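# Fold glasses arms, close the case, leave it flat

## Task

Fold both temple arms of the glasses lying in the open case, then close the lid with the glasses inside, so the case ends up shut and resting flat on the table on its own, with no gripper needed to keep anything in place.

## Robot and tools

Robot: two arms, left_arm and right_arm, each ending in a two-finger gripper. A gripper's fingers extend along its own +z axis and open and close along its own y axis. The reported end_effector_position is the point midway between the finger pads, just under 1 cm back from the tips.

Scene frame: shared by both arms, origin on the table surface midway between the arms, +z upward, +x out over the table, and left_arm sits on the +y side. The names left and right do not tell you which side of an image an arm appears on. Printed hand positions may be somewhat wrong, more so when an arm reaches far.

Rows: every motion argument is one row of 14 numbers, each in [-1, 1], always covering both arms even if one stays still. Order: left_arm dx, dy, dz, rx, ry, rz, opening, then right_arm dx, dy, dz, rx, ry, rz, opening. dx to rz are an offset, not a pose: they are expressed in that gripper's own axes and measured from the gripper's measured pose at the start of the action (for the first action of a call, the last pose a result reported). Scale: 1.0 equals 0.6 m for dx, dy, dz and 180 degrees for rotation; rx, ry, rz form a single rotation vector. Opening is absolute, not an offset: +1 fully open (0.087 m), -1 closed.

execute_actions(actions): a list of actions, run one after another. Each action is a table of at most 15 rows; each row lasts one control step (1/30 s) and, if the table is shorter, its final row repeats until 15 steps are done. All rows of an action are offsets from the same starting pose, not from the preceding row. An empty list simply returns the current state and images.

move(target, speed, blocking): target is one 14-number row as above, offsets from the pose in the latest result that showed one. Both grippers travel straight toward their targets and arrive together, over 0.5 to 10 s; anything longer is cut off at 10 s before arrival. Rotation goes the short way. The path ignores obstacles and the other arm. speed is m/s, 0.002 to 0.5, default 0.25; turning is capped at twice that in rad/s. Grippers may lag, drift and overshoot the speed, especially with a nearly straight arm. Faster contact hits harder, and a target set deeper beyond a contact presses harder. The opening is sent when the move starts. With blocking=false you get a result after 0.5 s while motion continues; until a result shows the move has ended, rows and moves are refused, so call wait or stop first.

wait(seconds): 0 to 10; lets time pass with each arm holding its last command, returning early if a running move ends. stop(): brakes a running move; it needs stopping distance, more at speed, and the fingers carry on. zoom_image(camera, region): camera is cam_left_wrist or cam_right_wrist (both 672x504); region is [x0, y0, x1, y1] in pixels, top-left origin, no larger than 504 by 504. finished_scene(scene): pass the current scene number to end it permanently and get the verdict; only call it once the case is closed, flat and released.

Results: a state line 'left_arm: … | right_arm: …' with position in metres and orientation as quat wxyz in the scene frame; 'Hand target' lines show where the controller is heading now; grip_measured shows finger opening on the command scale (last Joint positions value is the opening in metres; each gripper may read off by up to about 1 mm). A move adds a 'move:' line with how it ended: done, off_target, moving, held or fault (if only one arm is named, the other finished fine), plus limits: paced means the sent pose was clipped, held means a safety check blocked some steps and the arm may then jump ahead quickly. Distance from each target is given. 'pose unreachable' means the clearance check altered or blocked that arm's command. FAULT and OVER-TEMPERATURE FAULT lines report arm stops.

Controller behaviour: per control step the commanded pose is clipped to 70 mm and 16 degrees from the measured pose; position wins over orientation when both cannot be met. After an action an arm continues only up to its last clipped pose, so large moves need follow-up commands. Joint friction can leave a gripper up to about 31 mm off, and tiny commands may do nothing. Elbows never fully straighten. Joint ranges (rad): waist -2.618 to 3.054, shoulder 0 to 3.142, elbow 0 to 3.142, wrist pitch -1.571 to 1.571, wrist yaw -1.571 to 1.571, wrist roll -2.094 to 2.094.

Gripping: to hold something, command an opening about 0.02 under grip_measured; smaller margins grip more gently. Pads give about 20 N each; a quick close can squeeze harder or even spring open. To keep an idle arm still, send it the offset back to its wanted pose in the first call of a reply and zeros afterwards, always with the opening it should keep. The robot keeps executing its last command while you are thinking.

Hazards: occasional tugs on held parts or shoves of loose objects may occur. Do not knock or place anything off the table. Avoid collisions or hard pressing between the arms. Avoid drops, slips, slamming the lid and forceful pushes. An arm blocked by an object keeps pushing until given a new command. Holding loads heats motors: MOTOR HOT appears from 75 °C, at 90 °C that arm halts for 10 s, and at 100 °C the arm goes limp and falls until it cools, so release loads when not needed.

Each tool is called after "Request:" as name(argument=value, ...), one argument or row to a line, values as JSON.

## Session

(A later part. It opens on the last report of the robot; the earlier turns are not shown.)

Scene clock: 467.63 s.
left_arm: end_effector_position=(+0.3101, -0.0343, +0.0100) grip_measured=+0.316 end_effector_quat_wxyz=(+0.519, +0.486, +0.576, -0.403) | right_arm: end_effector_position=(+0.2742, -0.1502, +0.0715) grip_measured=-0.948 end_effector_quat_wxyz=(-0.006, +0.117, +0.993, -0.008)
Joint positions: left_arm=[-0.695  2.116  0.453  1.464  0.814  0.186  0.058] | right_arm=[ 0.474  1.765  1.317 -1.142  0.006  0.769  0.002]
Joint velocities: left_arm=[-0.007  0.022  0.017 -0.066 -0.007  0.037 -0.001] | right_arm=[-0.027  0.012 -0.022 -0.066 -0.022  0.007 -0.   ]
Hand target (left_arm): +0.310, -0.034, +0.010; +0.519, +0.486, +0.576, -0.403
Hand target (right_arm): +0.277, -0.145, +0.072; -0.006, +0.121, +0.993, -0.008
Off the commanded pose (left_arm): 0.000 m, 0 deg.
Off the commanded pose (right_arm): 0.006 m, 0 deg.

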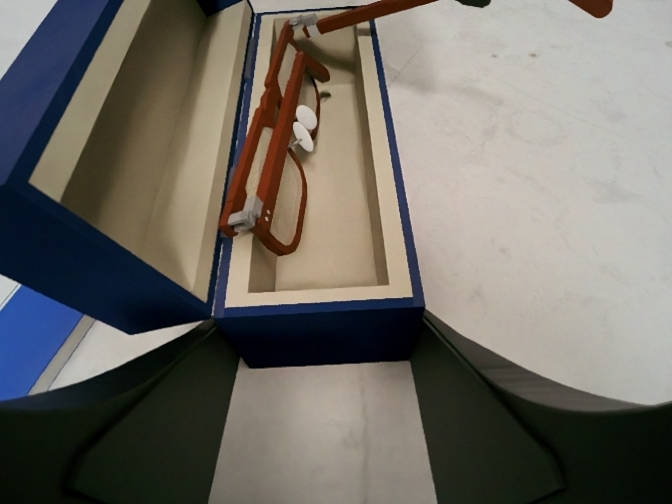

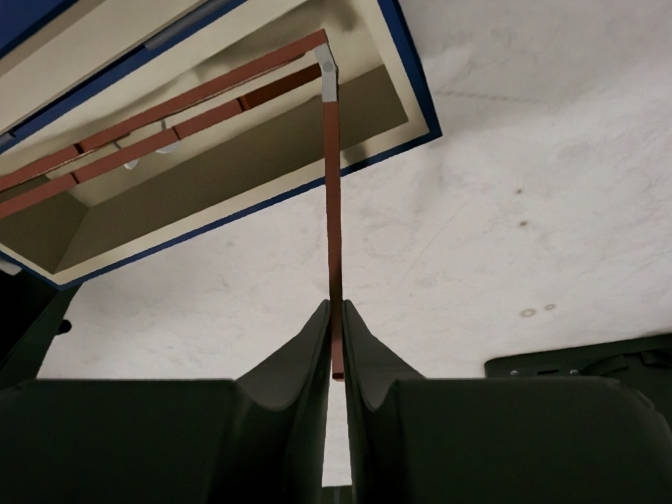

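Request:
move(
  target=[0,0,0,0,0,0,0.293,-0.023,0.072,0.0133,0,0,0.15,-0.965],
  speed=0.08,
)

Scene clock: 510.40 s.
left_arm: end_effector_position=(+0.3101, -0.0343, +0.0100) grip_measured=+0.316 end_effector_quat_wxyz=(+0.519, +0.486, +0.576, -0.403) | right_arm: end_effector_position=(+0.2909, -0.1191, +0.0628) grip_measured=-0.948 end_effector_quat_wxyz=(-0.009, +0.341, +0.940, -0.016)
Joint positions: left_arm=[-0.695  2.116  0.453  1.464  0.814  0.186  0.058] | right_arm=[ 0.498  1.84   1.376 -1.143  0.006  1.255  0.002]
Joint velocities: left_arm=[-0.017 -0.002 -0.007 -0.022 -0.007 -0.081  0.   ] | right_arm=[-0.012 -0.007 -0.002  0.051  0.007  0.037  0.   ]
Hand target (left_arm): +0.310, -0.034, +0.010; +0.519, +0.486, +0.576, -0.403
Hand target (right_arm): +0.297, -0.112, +0.063; -0.004, +0.346, +0.938, -0.009
Off the commanded pose (left_arm): 0.000 m, 0 deg.
Off the commanded pose (right_arm): 0.010 m, 1 deg.
move: done

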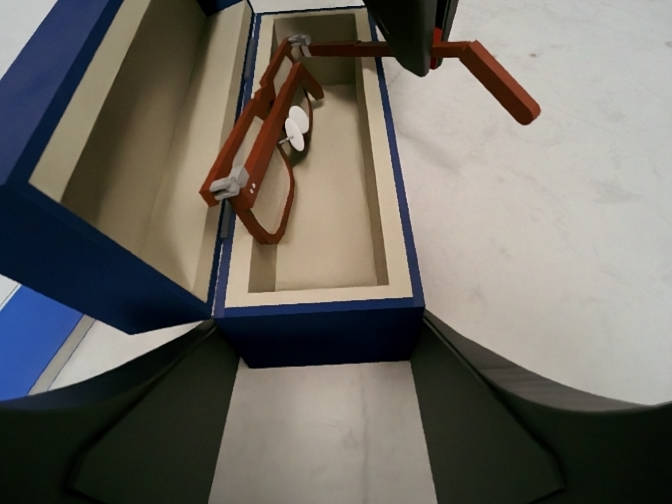

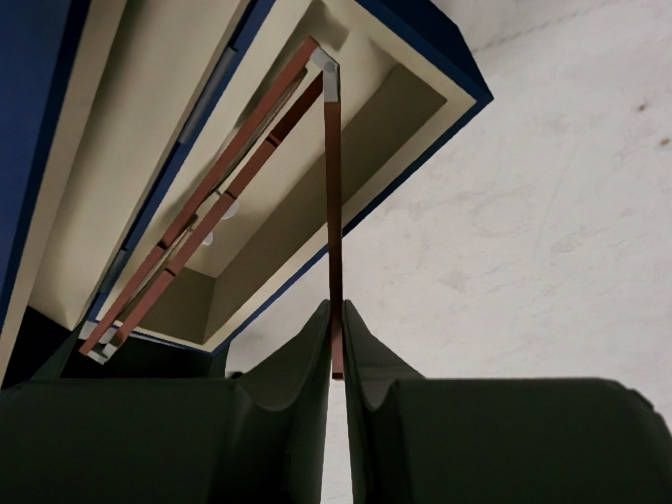

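Request:
zoom_image(
  camera="cam_left_wrist",
  region=[170, 0, 570, 300],
)

Request:
zoom_image(
  camera="cam_right_wrist",
  region=[40, 0, 500, 400],
)

Region (170, 0, 570, 300) of cam_left_wrist's 672x504 image, scaled by 1.260, with more detail than that image has; it fills the top 378 rows of this view, and the rest is white.

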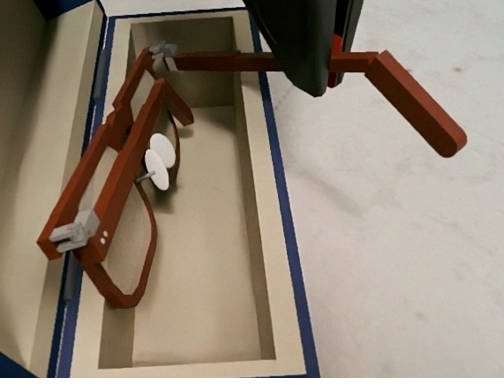

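Region (40, 0, 500, 400) of cam_right_wrist's 672x504 image, scaled by 1.096, with more detail than that image has; it fills the top 438 rows of this view, and the rest is white.

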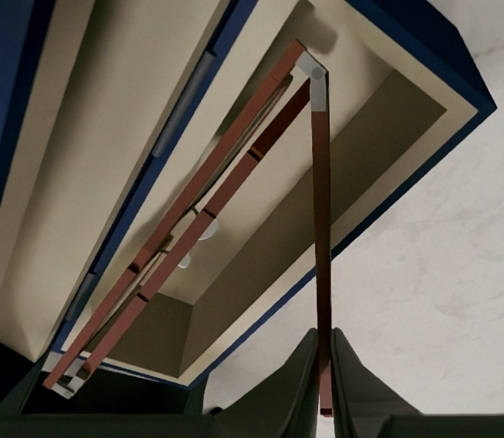

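Request:
move(
  target=[0,0,0,0,0,0,0.293,-0.0142,0.0746,0.0045,-0.0065,-0.021,0.151,-0.965],
  speed=0.08,
)

Scene clock: 593.50 s.
left_arm: end_effector_position=(+0.3101, -0.0343, +0.0100) grip_measured=+0.316 end_effector_quat_wxyz=(+0.519, +0.486, +0.576, -0.403) | right_arm: end_effector_position=(+0.3197, -0.0955, +0.0589) grip_measured=-0.948 end_effector_quat_wxyz=(+0.022, +0.548, +0.836, -0.022)
Joint positions: left_arm=[-0.695  2.116  0.453  1.464  0.814  0.186  0.058] | right_arm=[ 0.534  1.896  1.444 -1.143  0.058  1.756  0.002]
Joint velocities: left_arm=[-0.002  0.002 -0.017 -0.022  0.066 -0.022 -0.001] | right_arm=[-0.027  0.022  0.002 -0.125 -0.037 -0.007 -0.   ]
Hand target (left_arm): +0.310, -0.034, +0.010; +0.519, +0.486, +0.576, -0.403
Hand target (right_arm): +0.326, -0.090, +0.059; +0.030, +0.552, +0.833, -0.019
Off the commanded pose (left_arm): 0.000 m, 0 deg.
Off the commanded pose (right_arm): 0.008 m, 1 deg.
move: done

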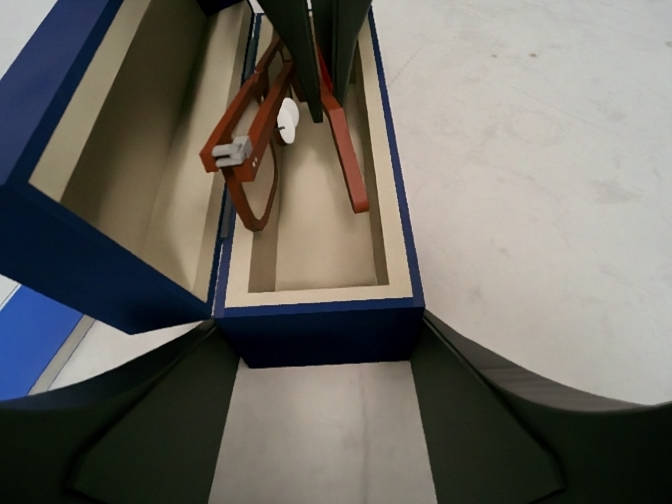

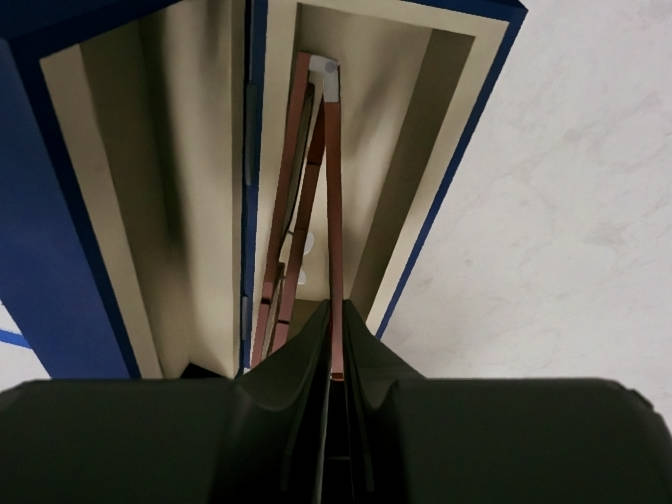

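Request:
zoom_image(
  camera="cam_left_wrist",
  region=[180, 20, 430, 320],
)

Request:
zoom_image(
  camera="cam_right_wrist",
  region=[200, 0, 540, 400],
)

Region (180, 20, 430, 320) of cam_left_wrist's 672x504 image, scaled by 1.680, with more detail than that image has.

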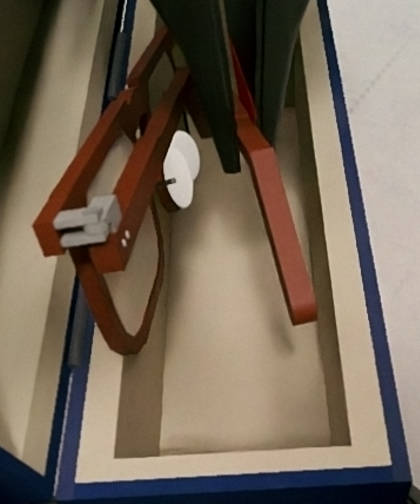

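Region (200, 0, 540, 400) of cam_right_wrist's 672x504 image, scaled by 1.260, with more detail than that image has; it fills the left 428 columns of this view, and the rest is white.

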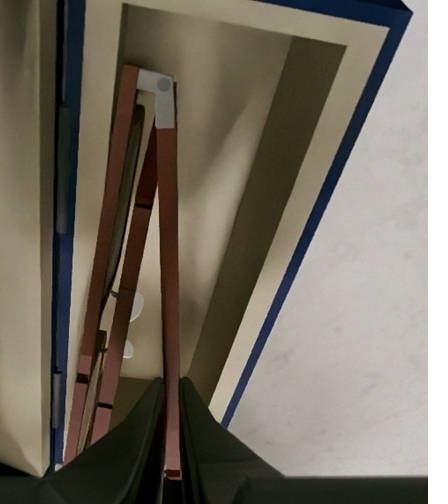

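Request:
move(
  target=[0,0,0,0,0,0,0.293,0.005,-0.0007,0.0225,-0.011,-0.062,0,-0.965],
  speed=0.045,
)

Scene clock: 643.87 s.
left_arm: end_effector_position=(+0.3101, -0.0343, +0.0100) grip_measured=+0.316 end_effector_quat_wxyz=(+0.519, +0.486, +0.576, -0.403) | right_arm: end_effector_position=(+0.3197, -0.0914, +0.0564) grip_measured=-0.948 end_effector_quat_wxyz=(+0.108, +0.542, +0.832, -0.046)
Joint positions: left_arm=[-0.695  2.116  0.453  1.464  0.814  0.186  0.058] | right_arm=[ 0.635  1.896  1.444 -1.143  0.234  1.852  0.002]
Joint velocities: left_arm=[-0.002 -0.007 -0.017 -0.037  0.007  0.022  0.001] | right_arm=[ 0.002 -0.002  0.002  0.051  0.066 -0.037  0.001]
Hand target (left_arm): +0.310, -0.034, +0.010; +0.519, +0.486, +0.576, -0.403
Hand target (right_arm): +0.318, -0.094, +0.046; +0.114, +0.543, +0.830, -0.061
Off the commanded pose (left_arm): 0.000 m, 0 deg.
Off the commanded pose (right_arm): 0.011 m, 2 deg.
move: off_target (right_arm)

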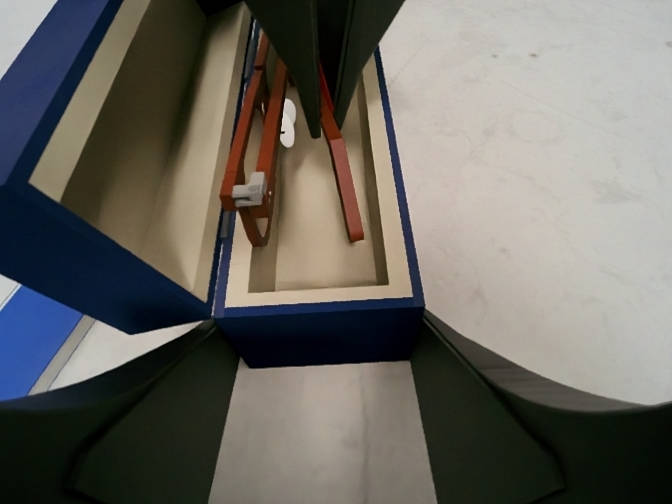

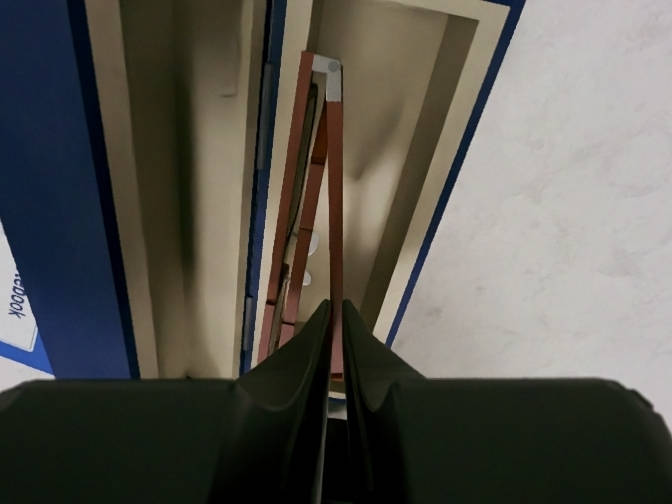

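Request:
zoom_image(
  camera="cam_left_wrist",
  region=[190, 40, 430, 320],
)

Request:
zoom_image(
  camera="cam_right_wrist",
  region=[220, 0, 520, 410],
)

Region (190, 40, 430, 320) of cam_left_wrist's 672x504 image, scaled by 1.800, with more detail than that image has; it fills the left 432 columns of this view, and the rest is white.

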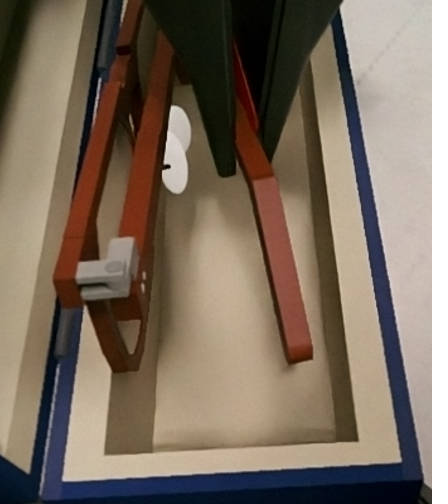

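Region (220, 0, 520, 410) of cam_right_wrist's 672x504 image, scaled by 1.229, with more detail than that image has; it fills the left 369 columns of this view, and the rest is white.

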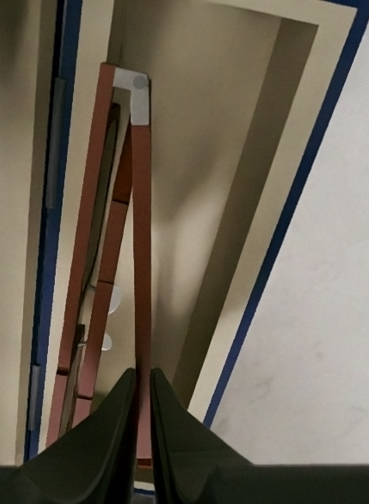

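Request:
zoom_image(
  camera="cam_left_wrist",
  region=[200, 0, 320, 260],
)

Region (200, 0, 320, 260) of cam_left_wrist's 672x504 image, scaled by 1.938, with more detail than that image has; it fills the left 233 columns of this view, and the rest is white.

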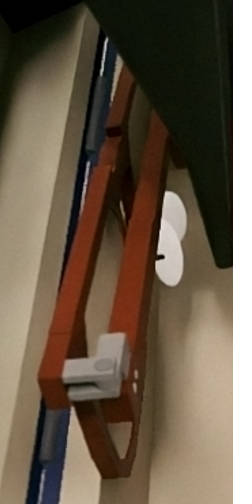

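Request:
move(
  target=[0,0,0,0,0,0,0.293,0.0042,-0.0123,0.034,0.0068,-0.0514,-0.0035,-0.965],
  speed=0.04,
)

Scene clock: 766.13 s.
left_arm: end_effector_position=(+0.3101, -0.0343, +0.0100) grip_measured=+0.316 end_effector_quat_wxyz=(+0.519, +0.486, +0.576, -0.403) | right_arm: end_effector_position=(+0.3178, -0.0939, +0.0410) grip_measured=-0.948 end_effector_quat_wxyz=(+0.166, +0.535, +0.824, -0.084)
Joint positions: left_arm=[-0.695  2.116  0.453  1.464  0.814  0.186  0.058] | right_arm=[ 0.701  1.948  1.444 -1.158  0.363  1.929  0.002]
Joint velocities: left_arm=[ 0.012 -0.012  0.002 -0.037 -0.022 -0.022  0.001] | right_arm=[-0.012  0.012  0.007  0.007 -0.066  0.007 -0.   ]
Hand target (left_arm): +0.310, -0.034, +0.010; +0.519, +0.486, +0.576, -0.403
Hand target (right_arm): +0.315, -0.096, +0.036; +0.170, +0.533, +0.823, -0.098
Off the commanded pose (left_arm): 0.000 m, 0 deg.
Off the commanded pose (right_arm): 0.007 m, 2 deg.
move: done

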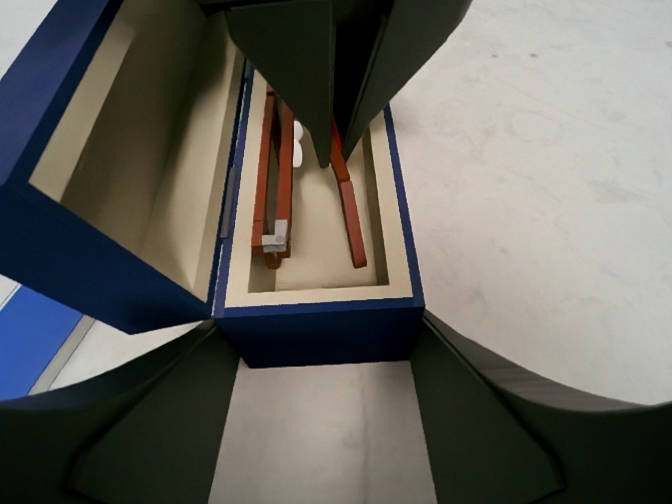

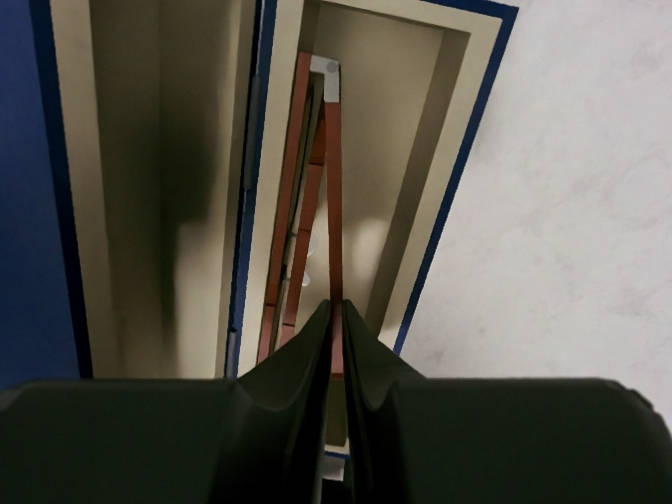

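Request:
zoom_image(
  camera="cam_left_wrist",
  region=[210, 70, 430, 320],
)

Request:
zoom_image(
  camera="cam_right_wrist",
  region=[220, 0, 520, 410],
)

Region (210, 70, 430, 320) of cam_left_wrist's 672x504 image, scaled by 2.016, with more detail than that image has; it fills the left 444 columns of this view, and the rest is white.

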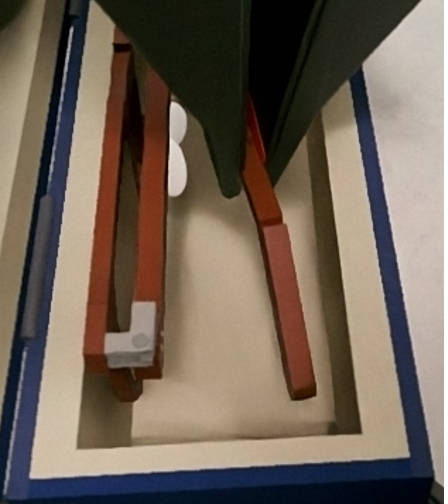

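Region (220, 0, 520, 410) of cam_right_wrist's 672x504 image, scaled by 1.229, with more detail than that image has; it fills the left 369 columns of this view, and the rest is white.

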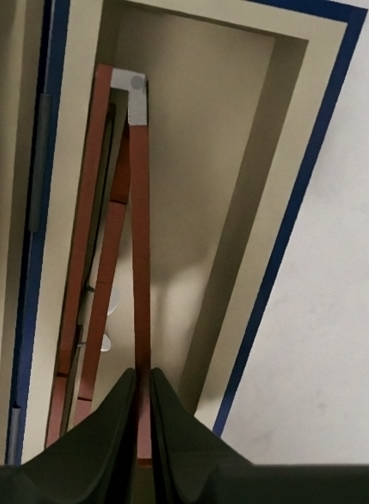

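Request:
move(
  target=[0,0,0,0,0,0,0.293,0.0055,-0.0043,0.0174,0.0092,-0.0034,-0.0037,-0.965],
  speed=0.015,
)

Scene clock: 783.87 s.
left_arm: end_effector_position=(+0.3101, -0.0343, +0.0100) grip_measured=+0.316 end_effector_quat_wxyz=(+0.519, +0.486, +0.576, -0.403) | right_arm: end_effector_position=(+0.3171, -0.0952, +0.0352) grip_measured=-0.948 end_effector_quat_wxyz=(+0.165, +0.534, +0.824, -0.093)
Joint positions: left_arm=[-0.695  2.116  0.453  1.464  0.814  0.186  0.058] | right_arm=[ 0.701  1.966  1.444 -1.158  0.366  1.93   0.002]
Joint velocities: left_arm=[ 0.012  0.012 -0.007 -0.022  0.066  0.007 -0.001] | right_arm=[ 0.032 -0.002 -0.007  0.007 -0.022  0.022  0.001]
Hand target (left_arm): +0.310, -0.034, +0.010; +0.519, +0.486, +0.576, -0.403
Hand target (right_arm): +0.316, -0.095, +0.030; +0.162, +0.532, +0.825, -0.100
Off the commanded pose (left_arm): 0.000 m, 0 deg.
Off the commanded pose (right_arm): 0.005 m, 1 deg.
move: done

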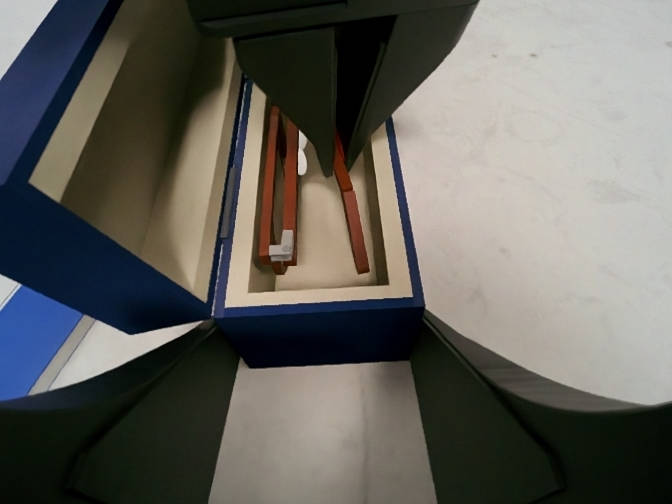

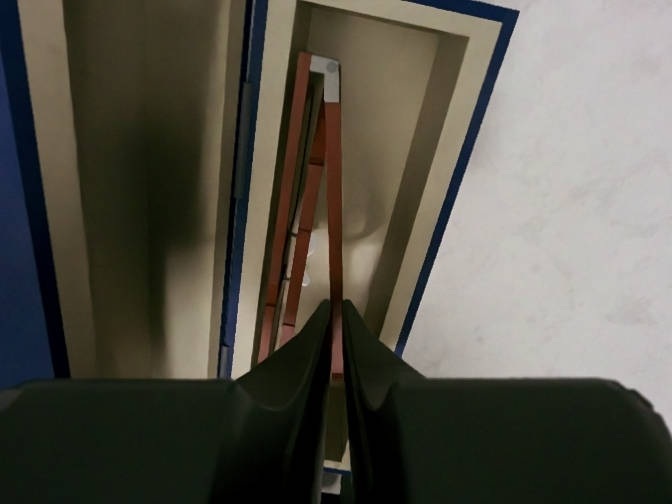

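Request:
zoom_image(
  camera="cam_left_wrist",
  region=[220, 110, 420, 320],
)

Request:
zoom_image(
  camera="cam_right_wrist",
  region=[240, 0, 480, 300],
)

Region (220, 110, 420, 320) of cam_left_wrist's 672x504 image, scaled by 2.400, with more detail than that image has; it fills the left 480 columns of this view, and the rest is white.

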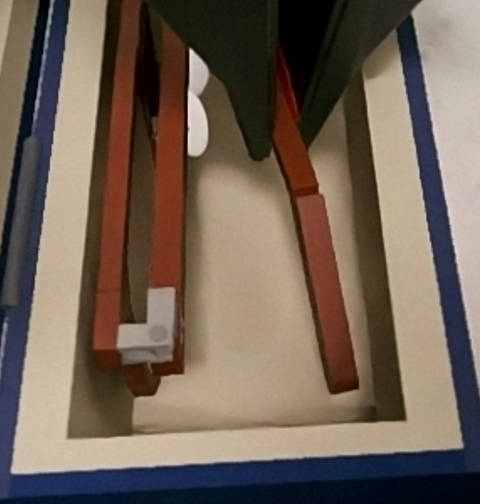

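Region (240, 0, 480, 300) of cam_right_wrist's 672x504 image, scaled by 1.680, with more detail than that image has; it fills the left 403 columns of this view, and the rest is white.

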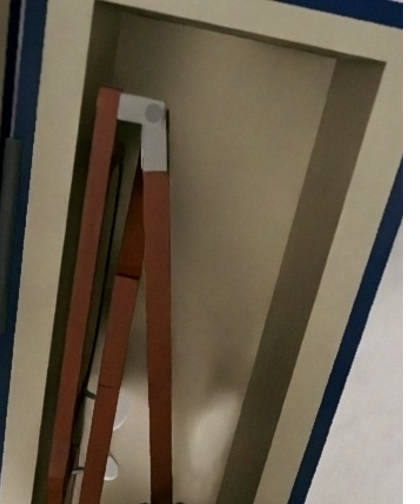

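Request:
move(
  target=[0,0,0,0,0,0,0.293,0.0043,-0.0034,0.0137,0.0072,-0.0027,-0.0029,-0.965],
  speed=0.015,
)

Scene clock: 795.13 s.
left_arm: end_effector_position=(+0.3101, -0.0343, +0.0100) grip_measured=+0.316 end_effector_quat_wxyz=(+0.519, +0.486, +0.576, -0.403) | right_arm: end_effector_position=(+0.3171, -0.0952, +0.0352) grip_measured=-0.948 end_effector_quat_wxyz=(+0.165, +0.534, +0.824, -0.093)
Joint positions: left_arm=[-0.695  2.116  0.453  1.464  0.814  0.186  0.058] | right_arm=[ 0.701  1.966  1.444 -1.158  0.366  1.93   0.002]
Joint velocities: left_arm=[-0.007 -0.037  0.022  0.022  0.037 -0.051 -0.   ] | right_arm=[-0.007  0.012  0.007 -0.037 -0.007 -0.051 -0.001]
Hand target (left_arm): +0.310, -0.034, +0.010; +0.519, +0.486, +0.576, -0.403
Hand target (right_arm): +0.316, -0.097, +0.027; +0.162, +0.531, +0.825, -0.105
Off the commanded pose (left_arm): 0.000 m, 0 deg.
Off the commanded pose (right_arm): 0.009 m, 1 deg.
move: done

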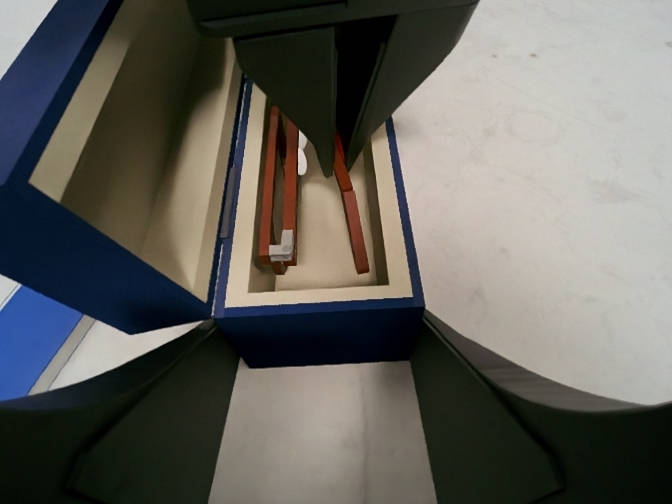

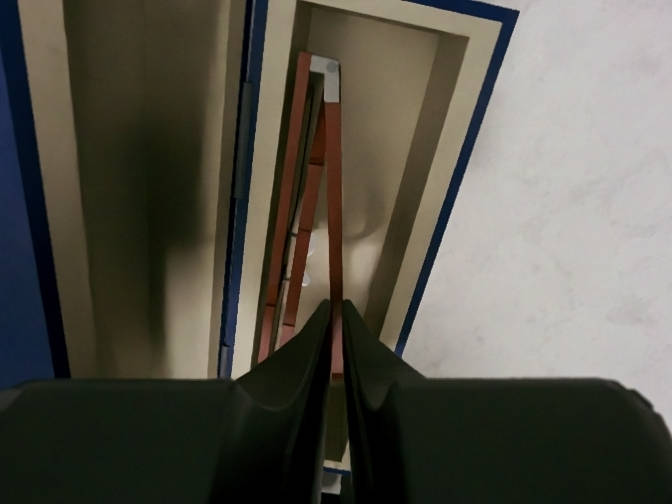

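Request:
execute_actions(
  actions=[
    [[0,0,0,0,0,0,0.293,0,0,0,0,0,0,-0.958],[0,0,0,0,0,0,0.293,0,0,0,0,0,0,-0.954],[0,0,0,0,0,0,0.293,0,0,0,0,0,0,-0.951],[0,0,0,0,0,0,0.293,0,0,0,0,0,0,-0.948],[0,0,0,0,0,0,0.293,0,0,0,0,0,0,-0.945],[0,0,0,0,0,0,0.293,0,0,0,0,0,0,-0.942],[0,0,0,0,0,0,0.293,0,0,0,0,0,0,-0.938],[0,0,0,0,0,0,0.293,0,0,0,0,0,0,-0.932],[0,0,0,0,0,0,0.293,0,0,0,0,0,0,-0.924],[0,0,0,0,0,0,0.293,0,0,0,0,0,0,-0.914],[0,0,0,0,0,0,0.293,0,0,0,0,0,0,-0.902],[0,0,0,0,0,0,0.293,0,0,0,0,0,0,-0.89],[0,0,0,0,0,0,0.293,0,0,0,0,0,0,-0.878],[0,0,0,0,0,0,0.293,0,0,0,0,0,0,-0.866],[0,0,0,0,0,0,0.293,0,0,0,0,0,0,-0.855]],
  ],
)

Request:
execute_actions(
  actions=[],
)

Scene clock: 803.60 s.
left_arm: end_effector_position=(+0.3101, -0.0343, +0.0100) grip_measured=+0.316 end_effector_quat_wxyz=(+0.519, +0.486, +0.576, -0.403) | right_arm: end_effector_position=(+0.3171, -0.0952, +0.0352) grip_measured=-0.860 end_effector_quat_wxyz=(+0.165, +0.534, +0.824, -0.093)
Joint positions: left_arm=[-0.695  2.116  0.453  1.464  0.814  0.186  0.058] | right_arm=[ 0.701  1.966  1.444 -1.158  0.366  1.93   0.006]
Joint velocities: left_arm=[-0.012 -0.002  0.007 -0.051  0.051 -0.022 -0.001] | right_arm=[ 0.002  0.007 -0.002  0.007 -0.037 -0.066  0.008]
Hand target (left_arm): +0.310, -0.034, +0.010; +0.519, +0.486, +0.576, -0.403
Hand target (right_arm): +0.317, -0.095, +0.035; +0.165, +0.534, +0.824, -0.093
Off the commanded pose (left_arm): 0.000 m, 0 deg.
Off the commanded pose (right_arm): 0.000 m, 0 deg.

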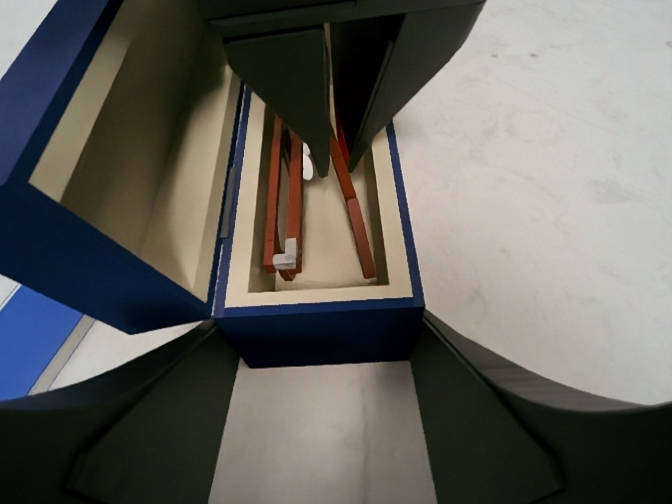

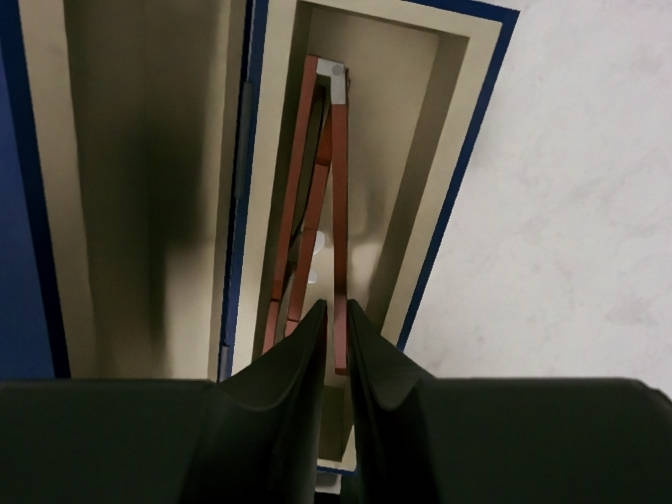

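Scene clock: 803.60 s.
left_arm: end_effector_position=(+0.3101, -0.0343, +0.0100) grip_measured=+0.316 end_effector_quat_wxyz=(+0.519, +0.486, +0.576, -0.403) | right_arm: end_effector_position=(+0.3171, -0.0952, +0.0352) grip_measured=-0.860 end_effector_quat_wxyz=(+0.165, +0.534, +0.824, -0.093)
Joint positions: left_arm=[-0.695  2.116  0.453  1.464  0.814  0.186  0.058] | right_arm=[ 0.701  1.966  1.444 -1.158  0.366  1.93   0.006]
Joint velocities: left_arm=[-0.012 -0.002  0.007 -0.051  0.051 -0.022 -0.001] | right_arm=[ 0.002  0.007 -0.002  0.007 -0.037 -0.066  0.008]
Hand target (left_arm): +0.310, -0.034, +0.010; +0.519, +0.486, +0.576, -0.403
Hand target (right_arm): +0.317, -0.095, +0.035; +0.165, +0.534, +0.824, -0.093
Off the commanded pose (left_arm): 0.000 m, 0 deg.
Off the commanded pose (right_arm): 0.000 m, 0 deg.

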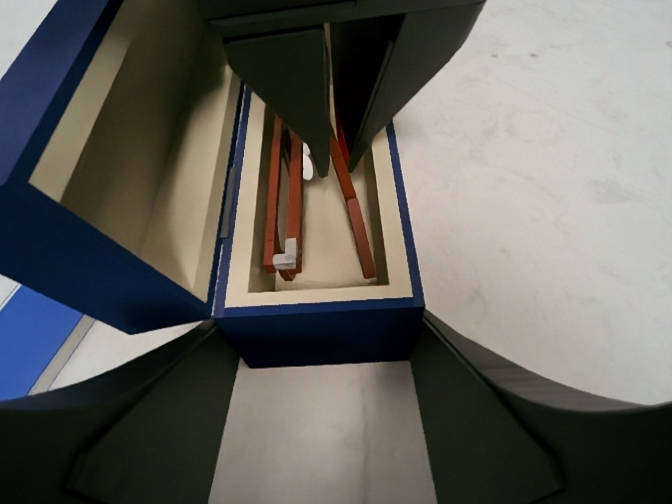

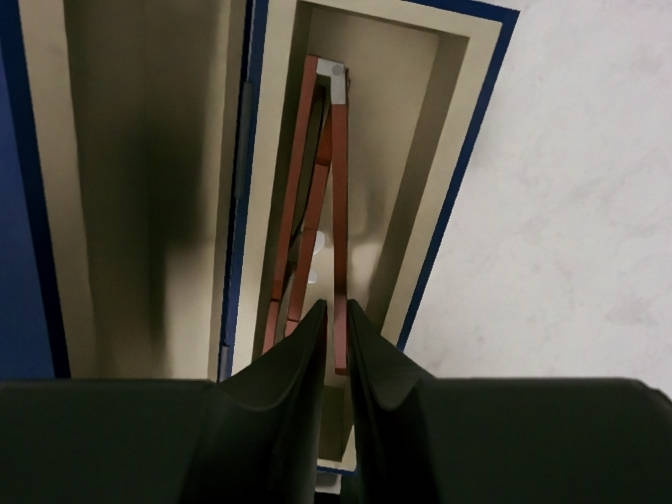

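Request:
wait(
  seconds=0,
)

Request:
zoom_image(
  camera="cam_left_wrist",
  region=[220, 110, 420, 320],
)

Request:
zoom_image(
  camera="cam_right_wrist",
  region=[230, 0, 500, 400],
)

Scene clock: 806.80 s.
left_arm: end_effector_position=(+0.3101, -0.0343, +0.0100) grip_measured=+0.316 end_effector_quat_wxyz=(+0.519, +0.486, +0.576, -0.403) | right_arm: end_effector_position=(+0.3171, -0.0952, +0.0352) grip_measured=-0.855 end_effector_quat_wxyz=(+0.165, +0.534, +0.824, -0.093)
Joint positions: left_arm=[-0.695  2.116  0.453  1.464  0.814  0.186  0.058] | right_arm=[ 0.701  1.966  1.444 -1.158  0.366  1.93   0.006]
Joint velocities: left_arm=[-0.002 -0.022 -0.022  0.007 -0.037 -0.051 -0.002] | right_arm=[ 0.007 -0.002 -0.002  0.066  0.037  0.066  0.   ]
Hand target (left_arm): +0.310, -0.034, +0.010; +0.519, +0.486, +0.576, -0.403
Hand target (right_arm): +0.317, -0.095, +0.035; +0.165, +0.534, +0.824, -0.093
Off the commanded pose (left_arm): 0.000 m, 0 deg.
Off the commanded pose (right_arm): 0.000 m, 0 deg.

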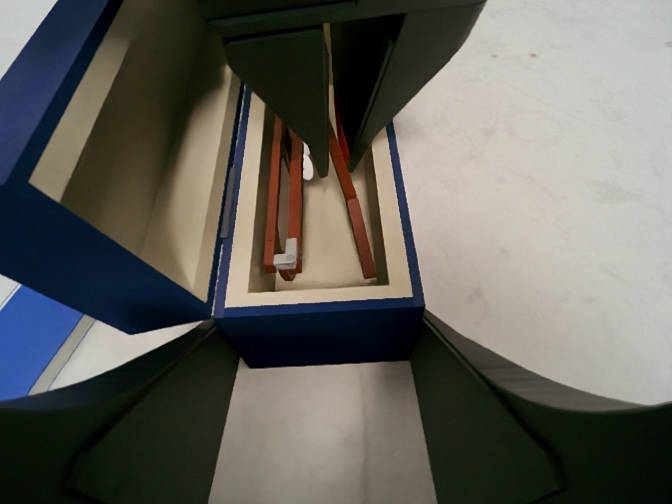

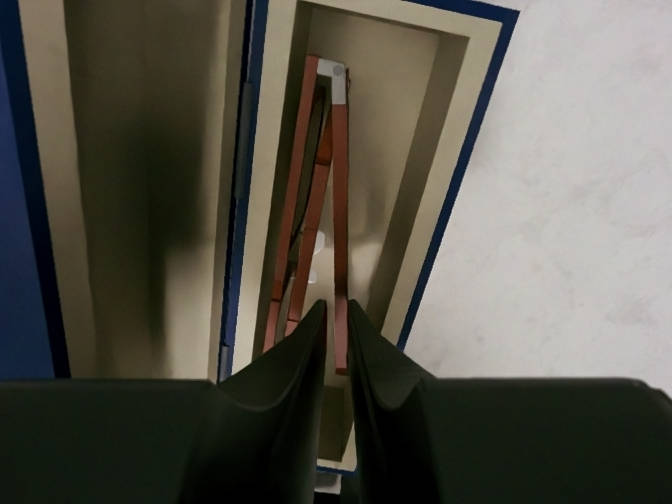

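Region (220, 110, 420, 320) of cam_left_wrist's 672x504 image, scaled by 2.400, with more detail than that image has; it fills the left 480 columns of this view, and the rest is white.

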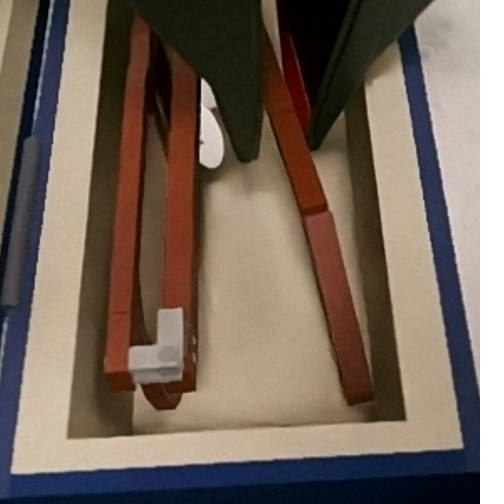

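Region (230, 0, 500, 400) of cam_right_wrist's 672x504 image, scaled by 1.260, with more detail than that image has; it fills the left 340 columns of this view, and the rest is white.

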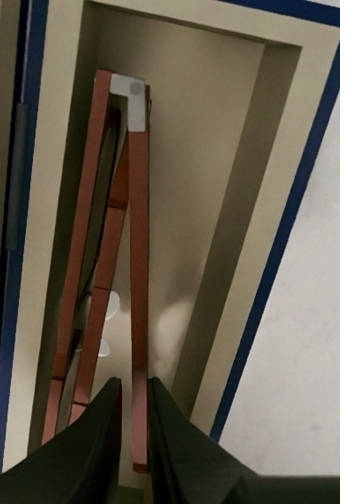

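Request:
move(
  target=[0,0,0,0,0,0,0.293,0.0048,0.0175,-0.0007,-0.0097,0.0037,0.0231,-0.92],
  speed=0.03,
)

Request:
zoom_image(
  camera="cam_left_wrist",
  region=[220, 110, 420, 320],
)

Request:
zoom_image(
  camera="cam_right_wrist",
  region=[230, 0, 500, 400],
)

Scene clock: 838.40 s.
left_arm: end_effector_position=(+0.3101, -0.0343, +0.0100) grip_measured=+0.316 end_effector_quat_wxyz=(+0.519, +0.486, +0.576, -0.403) | right_arm: end_effector_position=(+0.3210, -0.0925, +0.0352) grip_measured=-0.920 end_effector_quat_wxyz=(+0.168, +0.553, +0.811, -0.083)
Joint positions: left_arm=[-0.695  2.116  0.453  1.464  0.814  0.186  0.058] | right_arm=[ 0.701  1.966  1.444 -1.147  0.366  1.976  0.004]
Joint velocities: left_arm=[-0.007  0.002  0.002 -0.11   0.022  0.022 -0.002] | right_arm=[-0.017  0.012  0.002 -0.007  0.007 -0.022 -0.   ]
Hand target (left_arm): +0.310, -0.034, +0.010; +0.519, +0.486, +0.576, -0.403
Hand target (right_arm): +0.325, -0.088, +0.035; +0.171, +0.561, +0.807, -0.071
Off the commanded pose (left_arm): 0.000 m, 0 deg.
Off the commanded pose (right_arm): 0.006 m, 2 deg.
move: done

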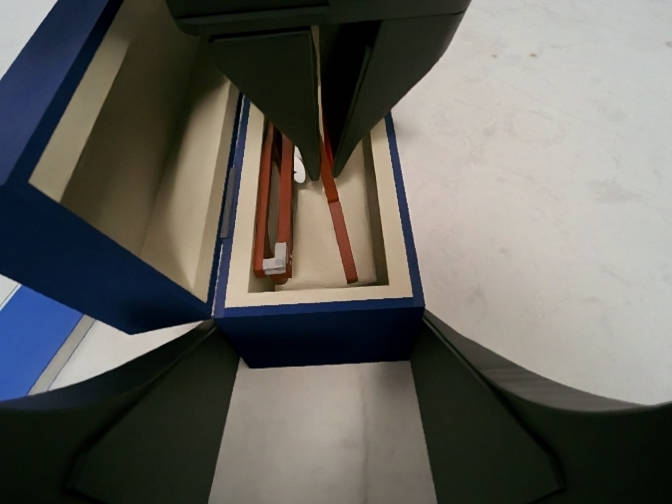

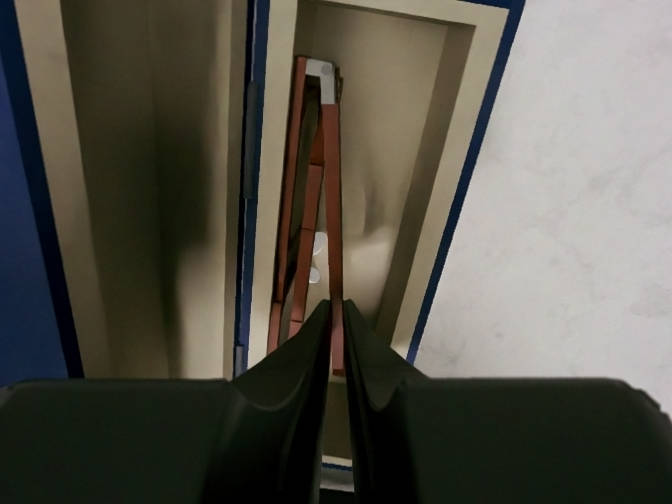

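Region (220, 110, 420, 320) of cam_left_wrist's 672x504 image, scaled by 2.400, with more detail than that image has; it fills the left 480 columns of this view, and the rest is white.

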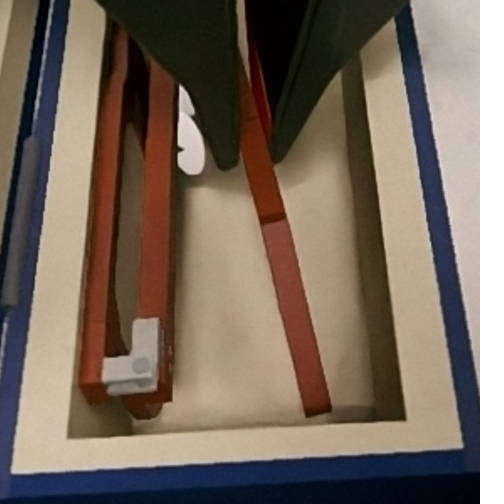

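Region (230, 0, 500, 400) of cam_right_wrist's 672x504 image, scaled by 1.260, with more detail than that image has; it fills the left 340 columns of this view, and the rest is white.

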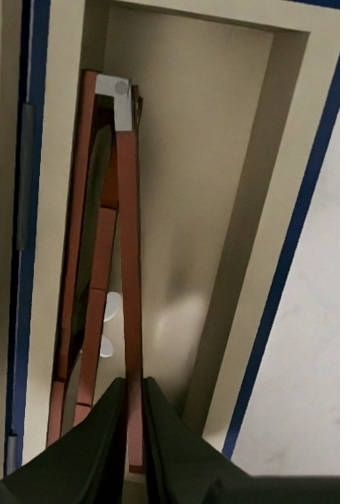

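Request:
move(
  target=[0,0,0,0,0,0,0.293,0.0068,0.0172,-0.001,-0.0123,0.0053,0.0051,-0.92],
  speed=0.025,
)

Request:
zoom_image(
  camera="cam_left_wrist",
  region=[220, 110, 420, 320],
)

Request:
zoom_image(
  camera="cam_right_wrist",
  region=[230, 0, 500, 400],
)

Scene clock: 850.80 s.
left_arm: end_effector_position=(+0.3101, -0.0343, +0.0100) grip_measured=+0.316 end_effector_quat_wxyz=(+0.519, +0.486, +0.576, -0.403) | right_arm: end_effector_position=(+0.3242, -0.0895, +0.0351) grip_measured=-0.920 end_effector_quat_wxyz=(+0.170, +0.555, +0.810, -0.075)
Joint positions: left_arm=[-0.695  2.116  0.453  1.464  0.814  0.186  0.058] | right_arm=[ 0.701  1.966  1.444 -1.13   0.366  1.978  0.004]
Joint velocities: left_arm=[ 0.002  0.027 -0.002  0.051 -0.037  0.007  0.001] | right_arm=[-0.007  0.007 -0.007 -0.007 -0.037 -0.037 -0.001]
Hand target (left_arm): +0.310, -0.034, +0.010; +0.519, +0.486, +0.576, -0.403
Hand target (right_arm): +0.329, -0.085, +0.035; +0.173, +0.557, +0.810, -0.062
Off the commanded pose (left_arm): 0.000 m, 0 deg.
Off the commanded pose (right_arm): 0.007 m, 2 deg.
move: done

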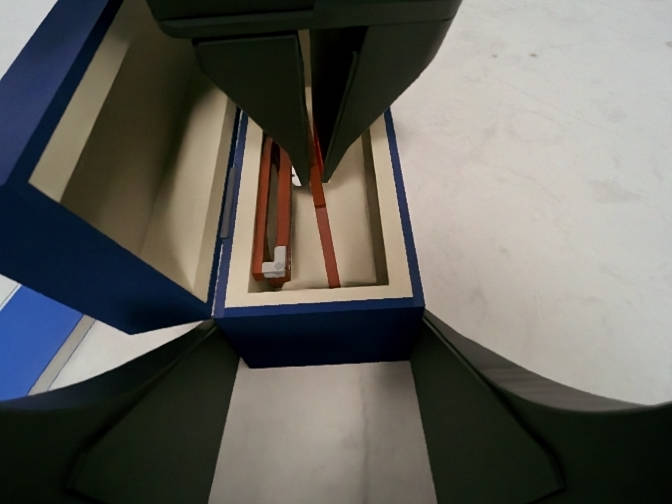

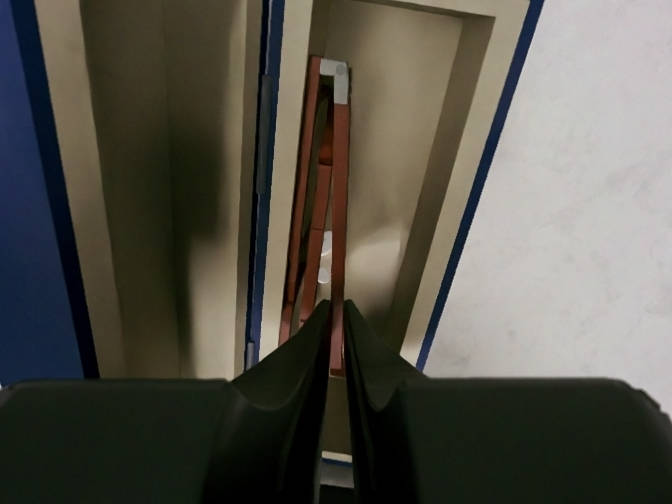

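Region (220, 110, 420, 320) of cam_left_wrist's 672x504 image, scaled by 2.400, with more detail than that image has; it fills the left 480 columns of this view, and the rest is white.

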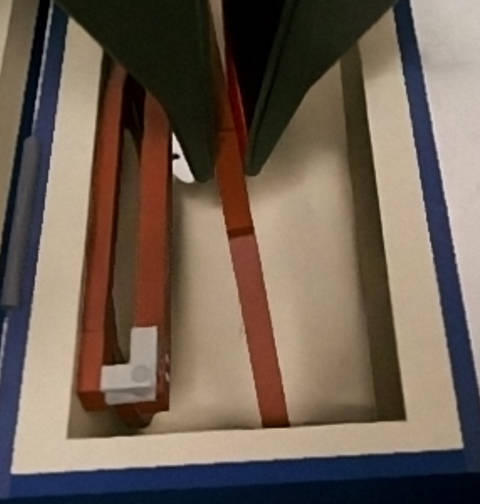

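Region (230, 0, 500, 400) of cam_right_wrist's 672x504 image, scaled by 1.260, with more detail than that image has; it fills the left 340 columns of this view, and the rest is white.

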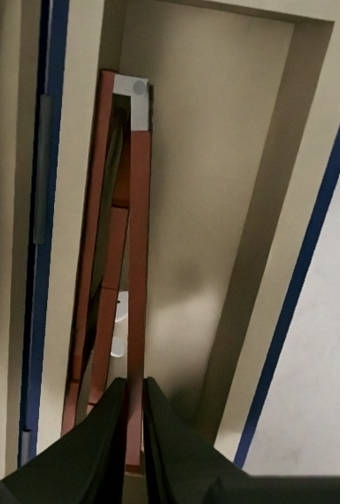

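Request:
move(
  target=[0,0,0,0,0,0,0.293,-0.0086,0.0084,-0.0294,-0.015,0.0065,0.0063,-0.885],
  speed=0.03,
)

Scene clock: 875.63 s.
left_arm: end_effector_position=(+0.3101, -0.0343, +0.0100) grip_measured=+0.316 end_effector_quat_wxyz=(+0.519, +0.486, +0.576, -0.403) | right_arm: end_effector_position=(+0.3262, -0.0876, +0.0477) grip_measured=-0.885 end_effector_quat_wxyz=(+0.174, +0.559, +0.809, -0.057)
Joint positions: left_arm=[-0.695  2.116  0.453  1.464  0.814  0.186  0.058] | right_arm=[ 0.701  1.929  1.444 -1.13   0.366  1.978  0.005]
Joint velocities: left_arm=[ 0.002 -0.002  0.002 -0.051 -0.022  0.022  0.   ] | right_arm=[ 0.017  0.012 -0.007  0.007 -0.037 -0.007 -0.   ]
Hand target (left_arm): +0.310, -0.034, +0.010; +0.519, +0.486, +0.576, -0.403
Hand target (right_arm): +0.327, -0.087, +0.053; +0.175, +0.560, +0.808, -0.049
Off the commanded pose (left_arm): 0.000 m, 0 deg.
Off the commanded pose (right_arm): 0.006 m, 1 deg.
move: done

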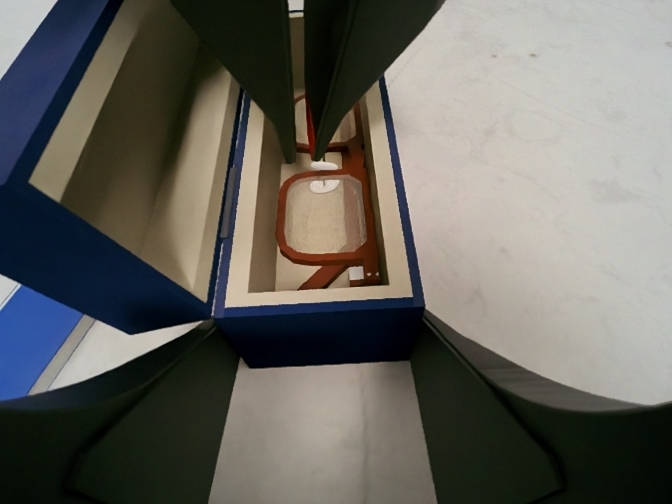

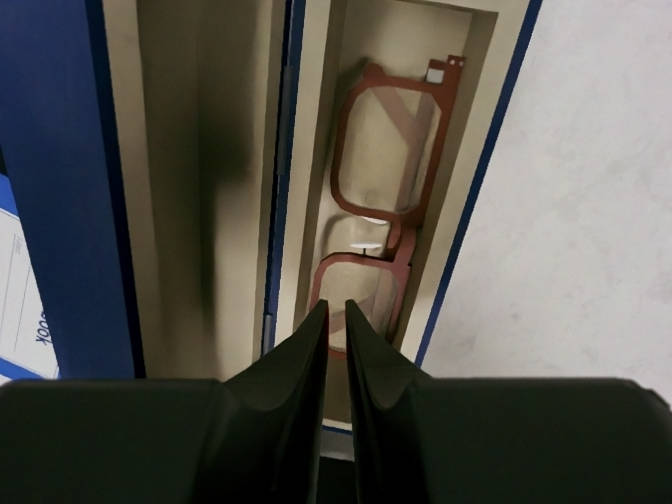

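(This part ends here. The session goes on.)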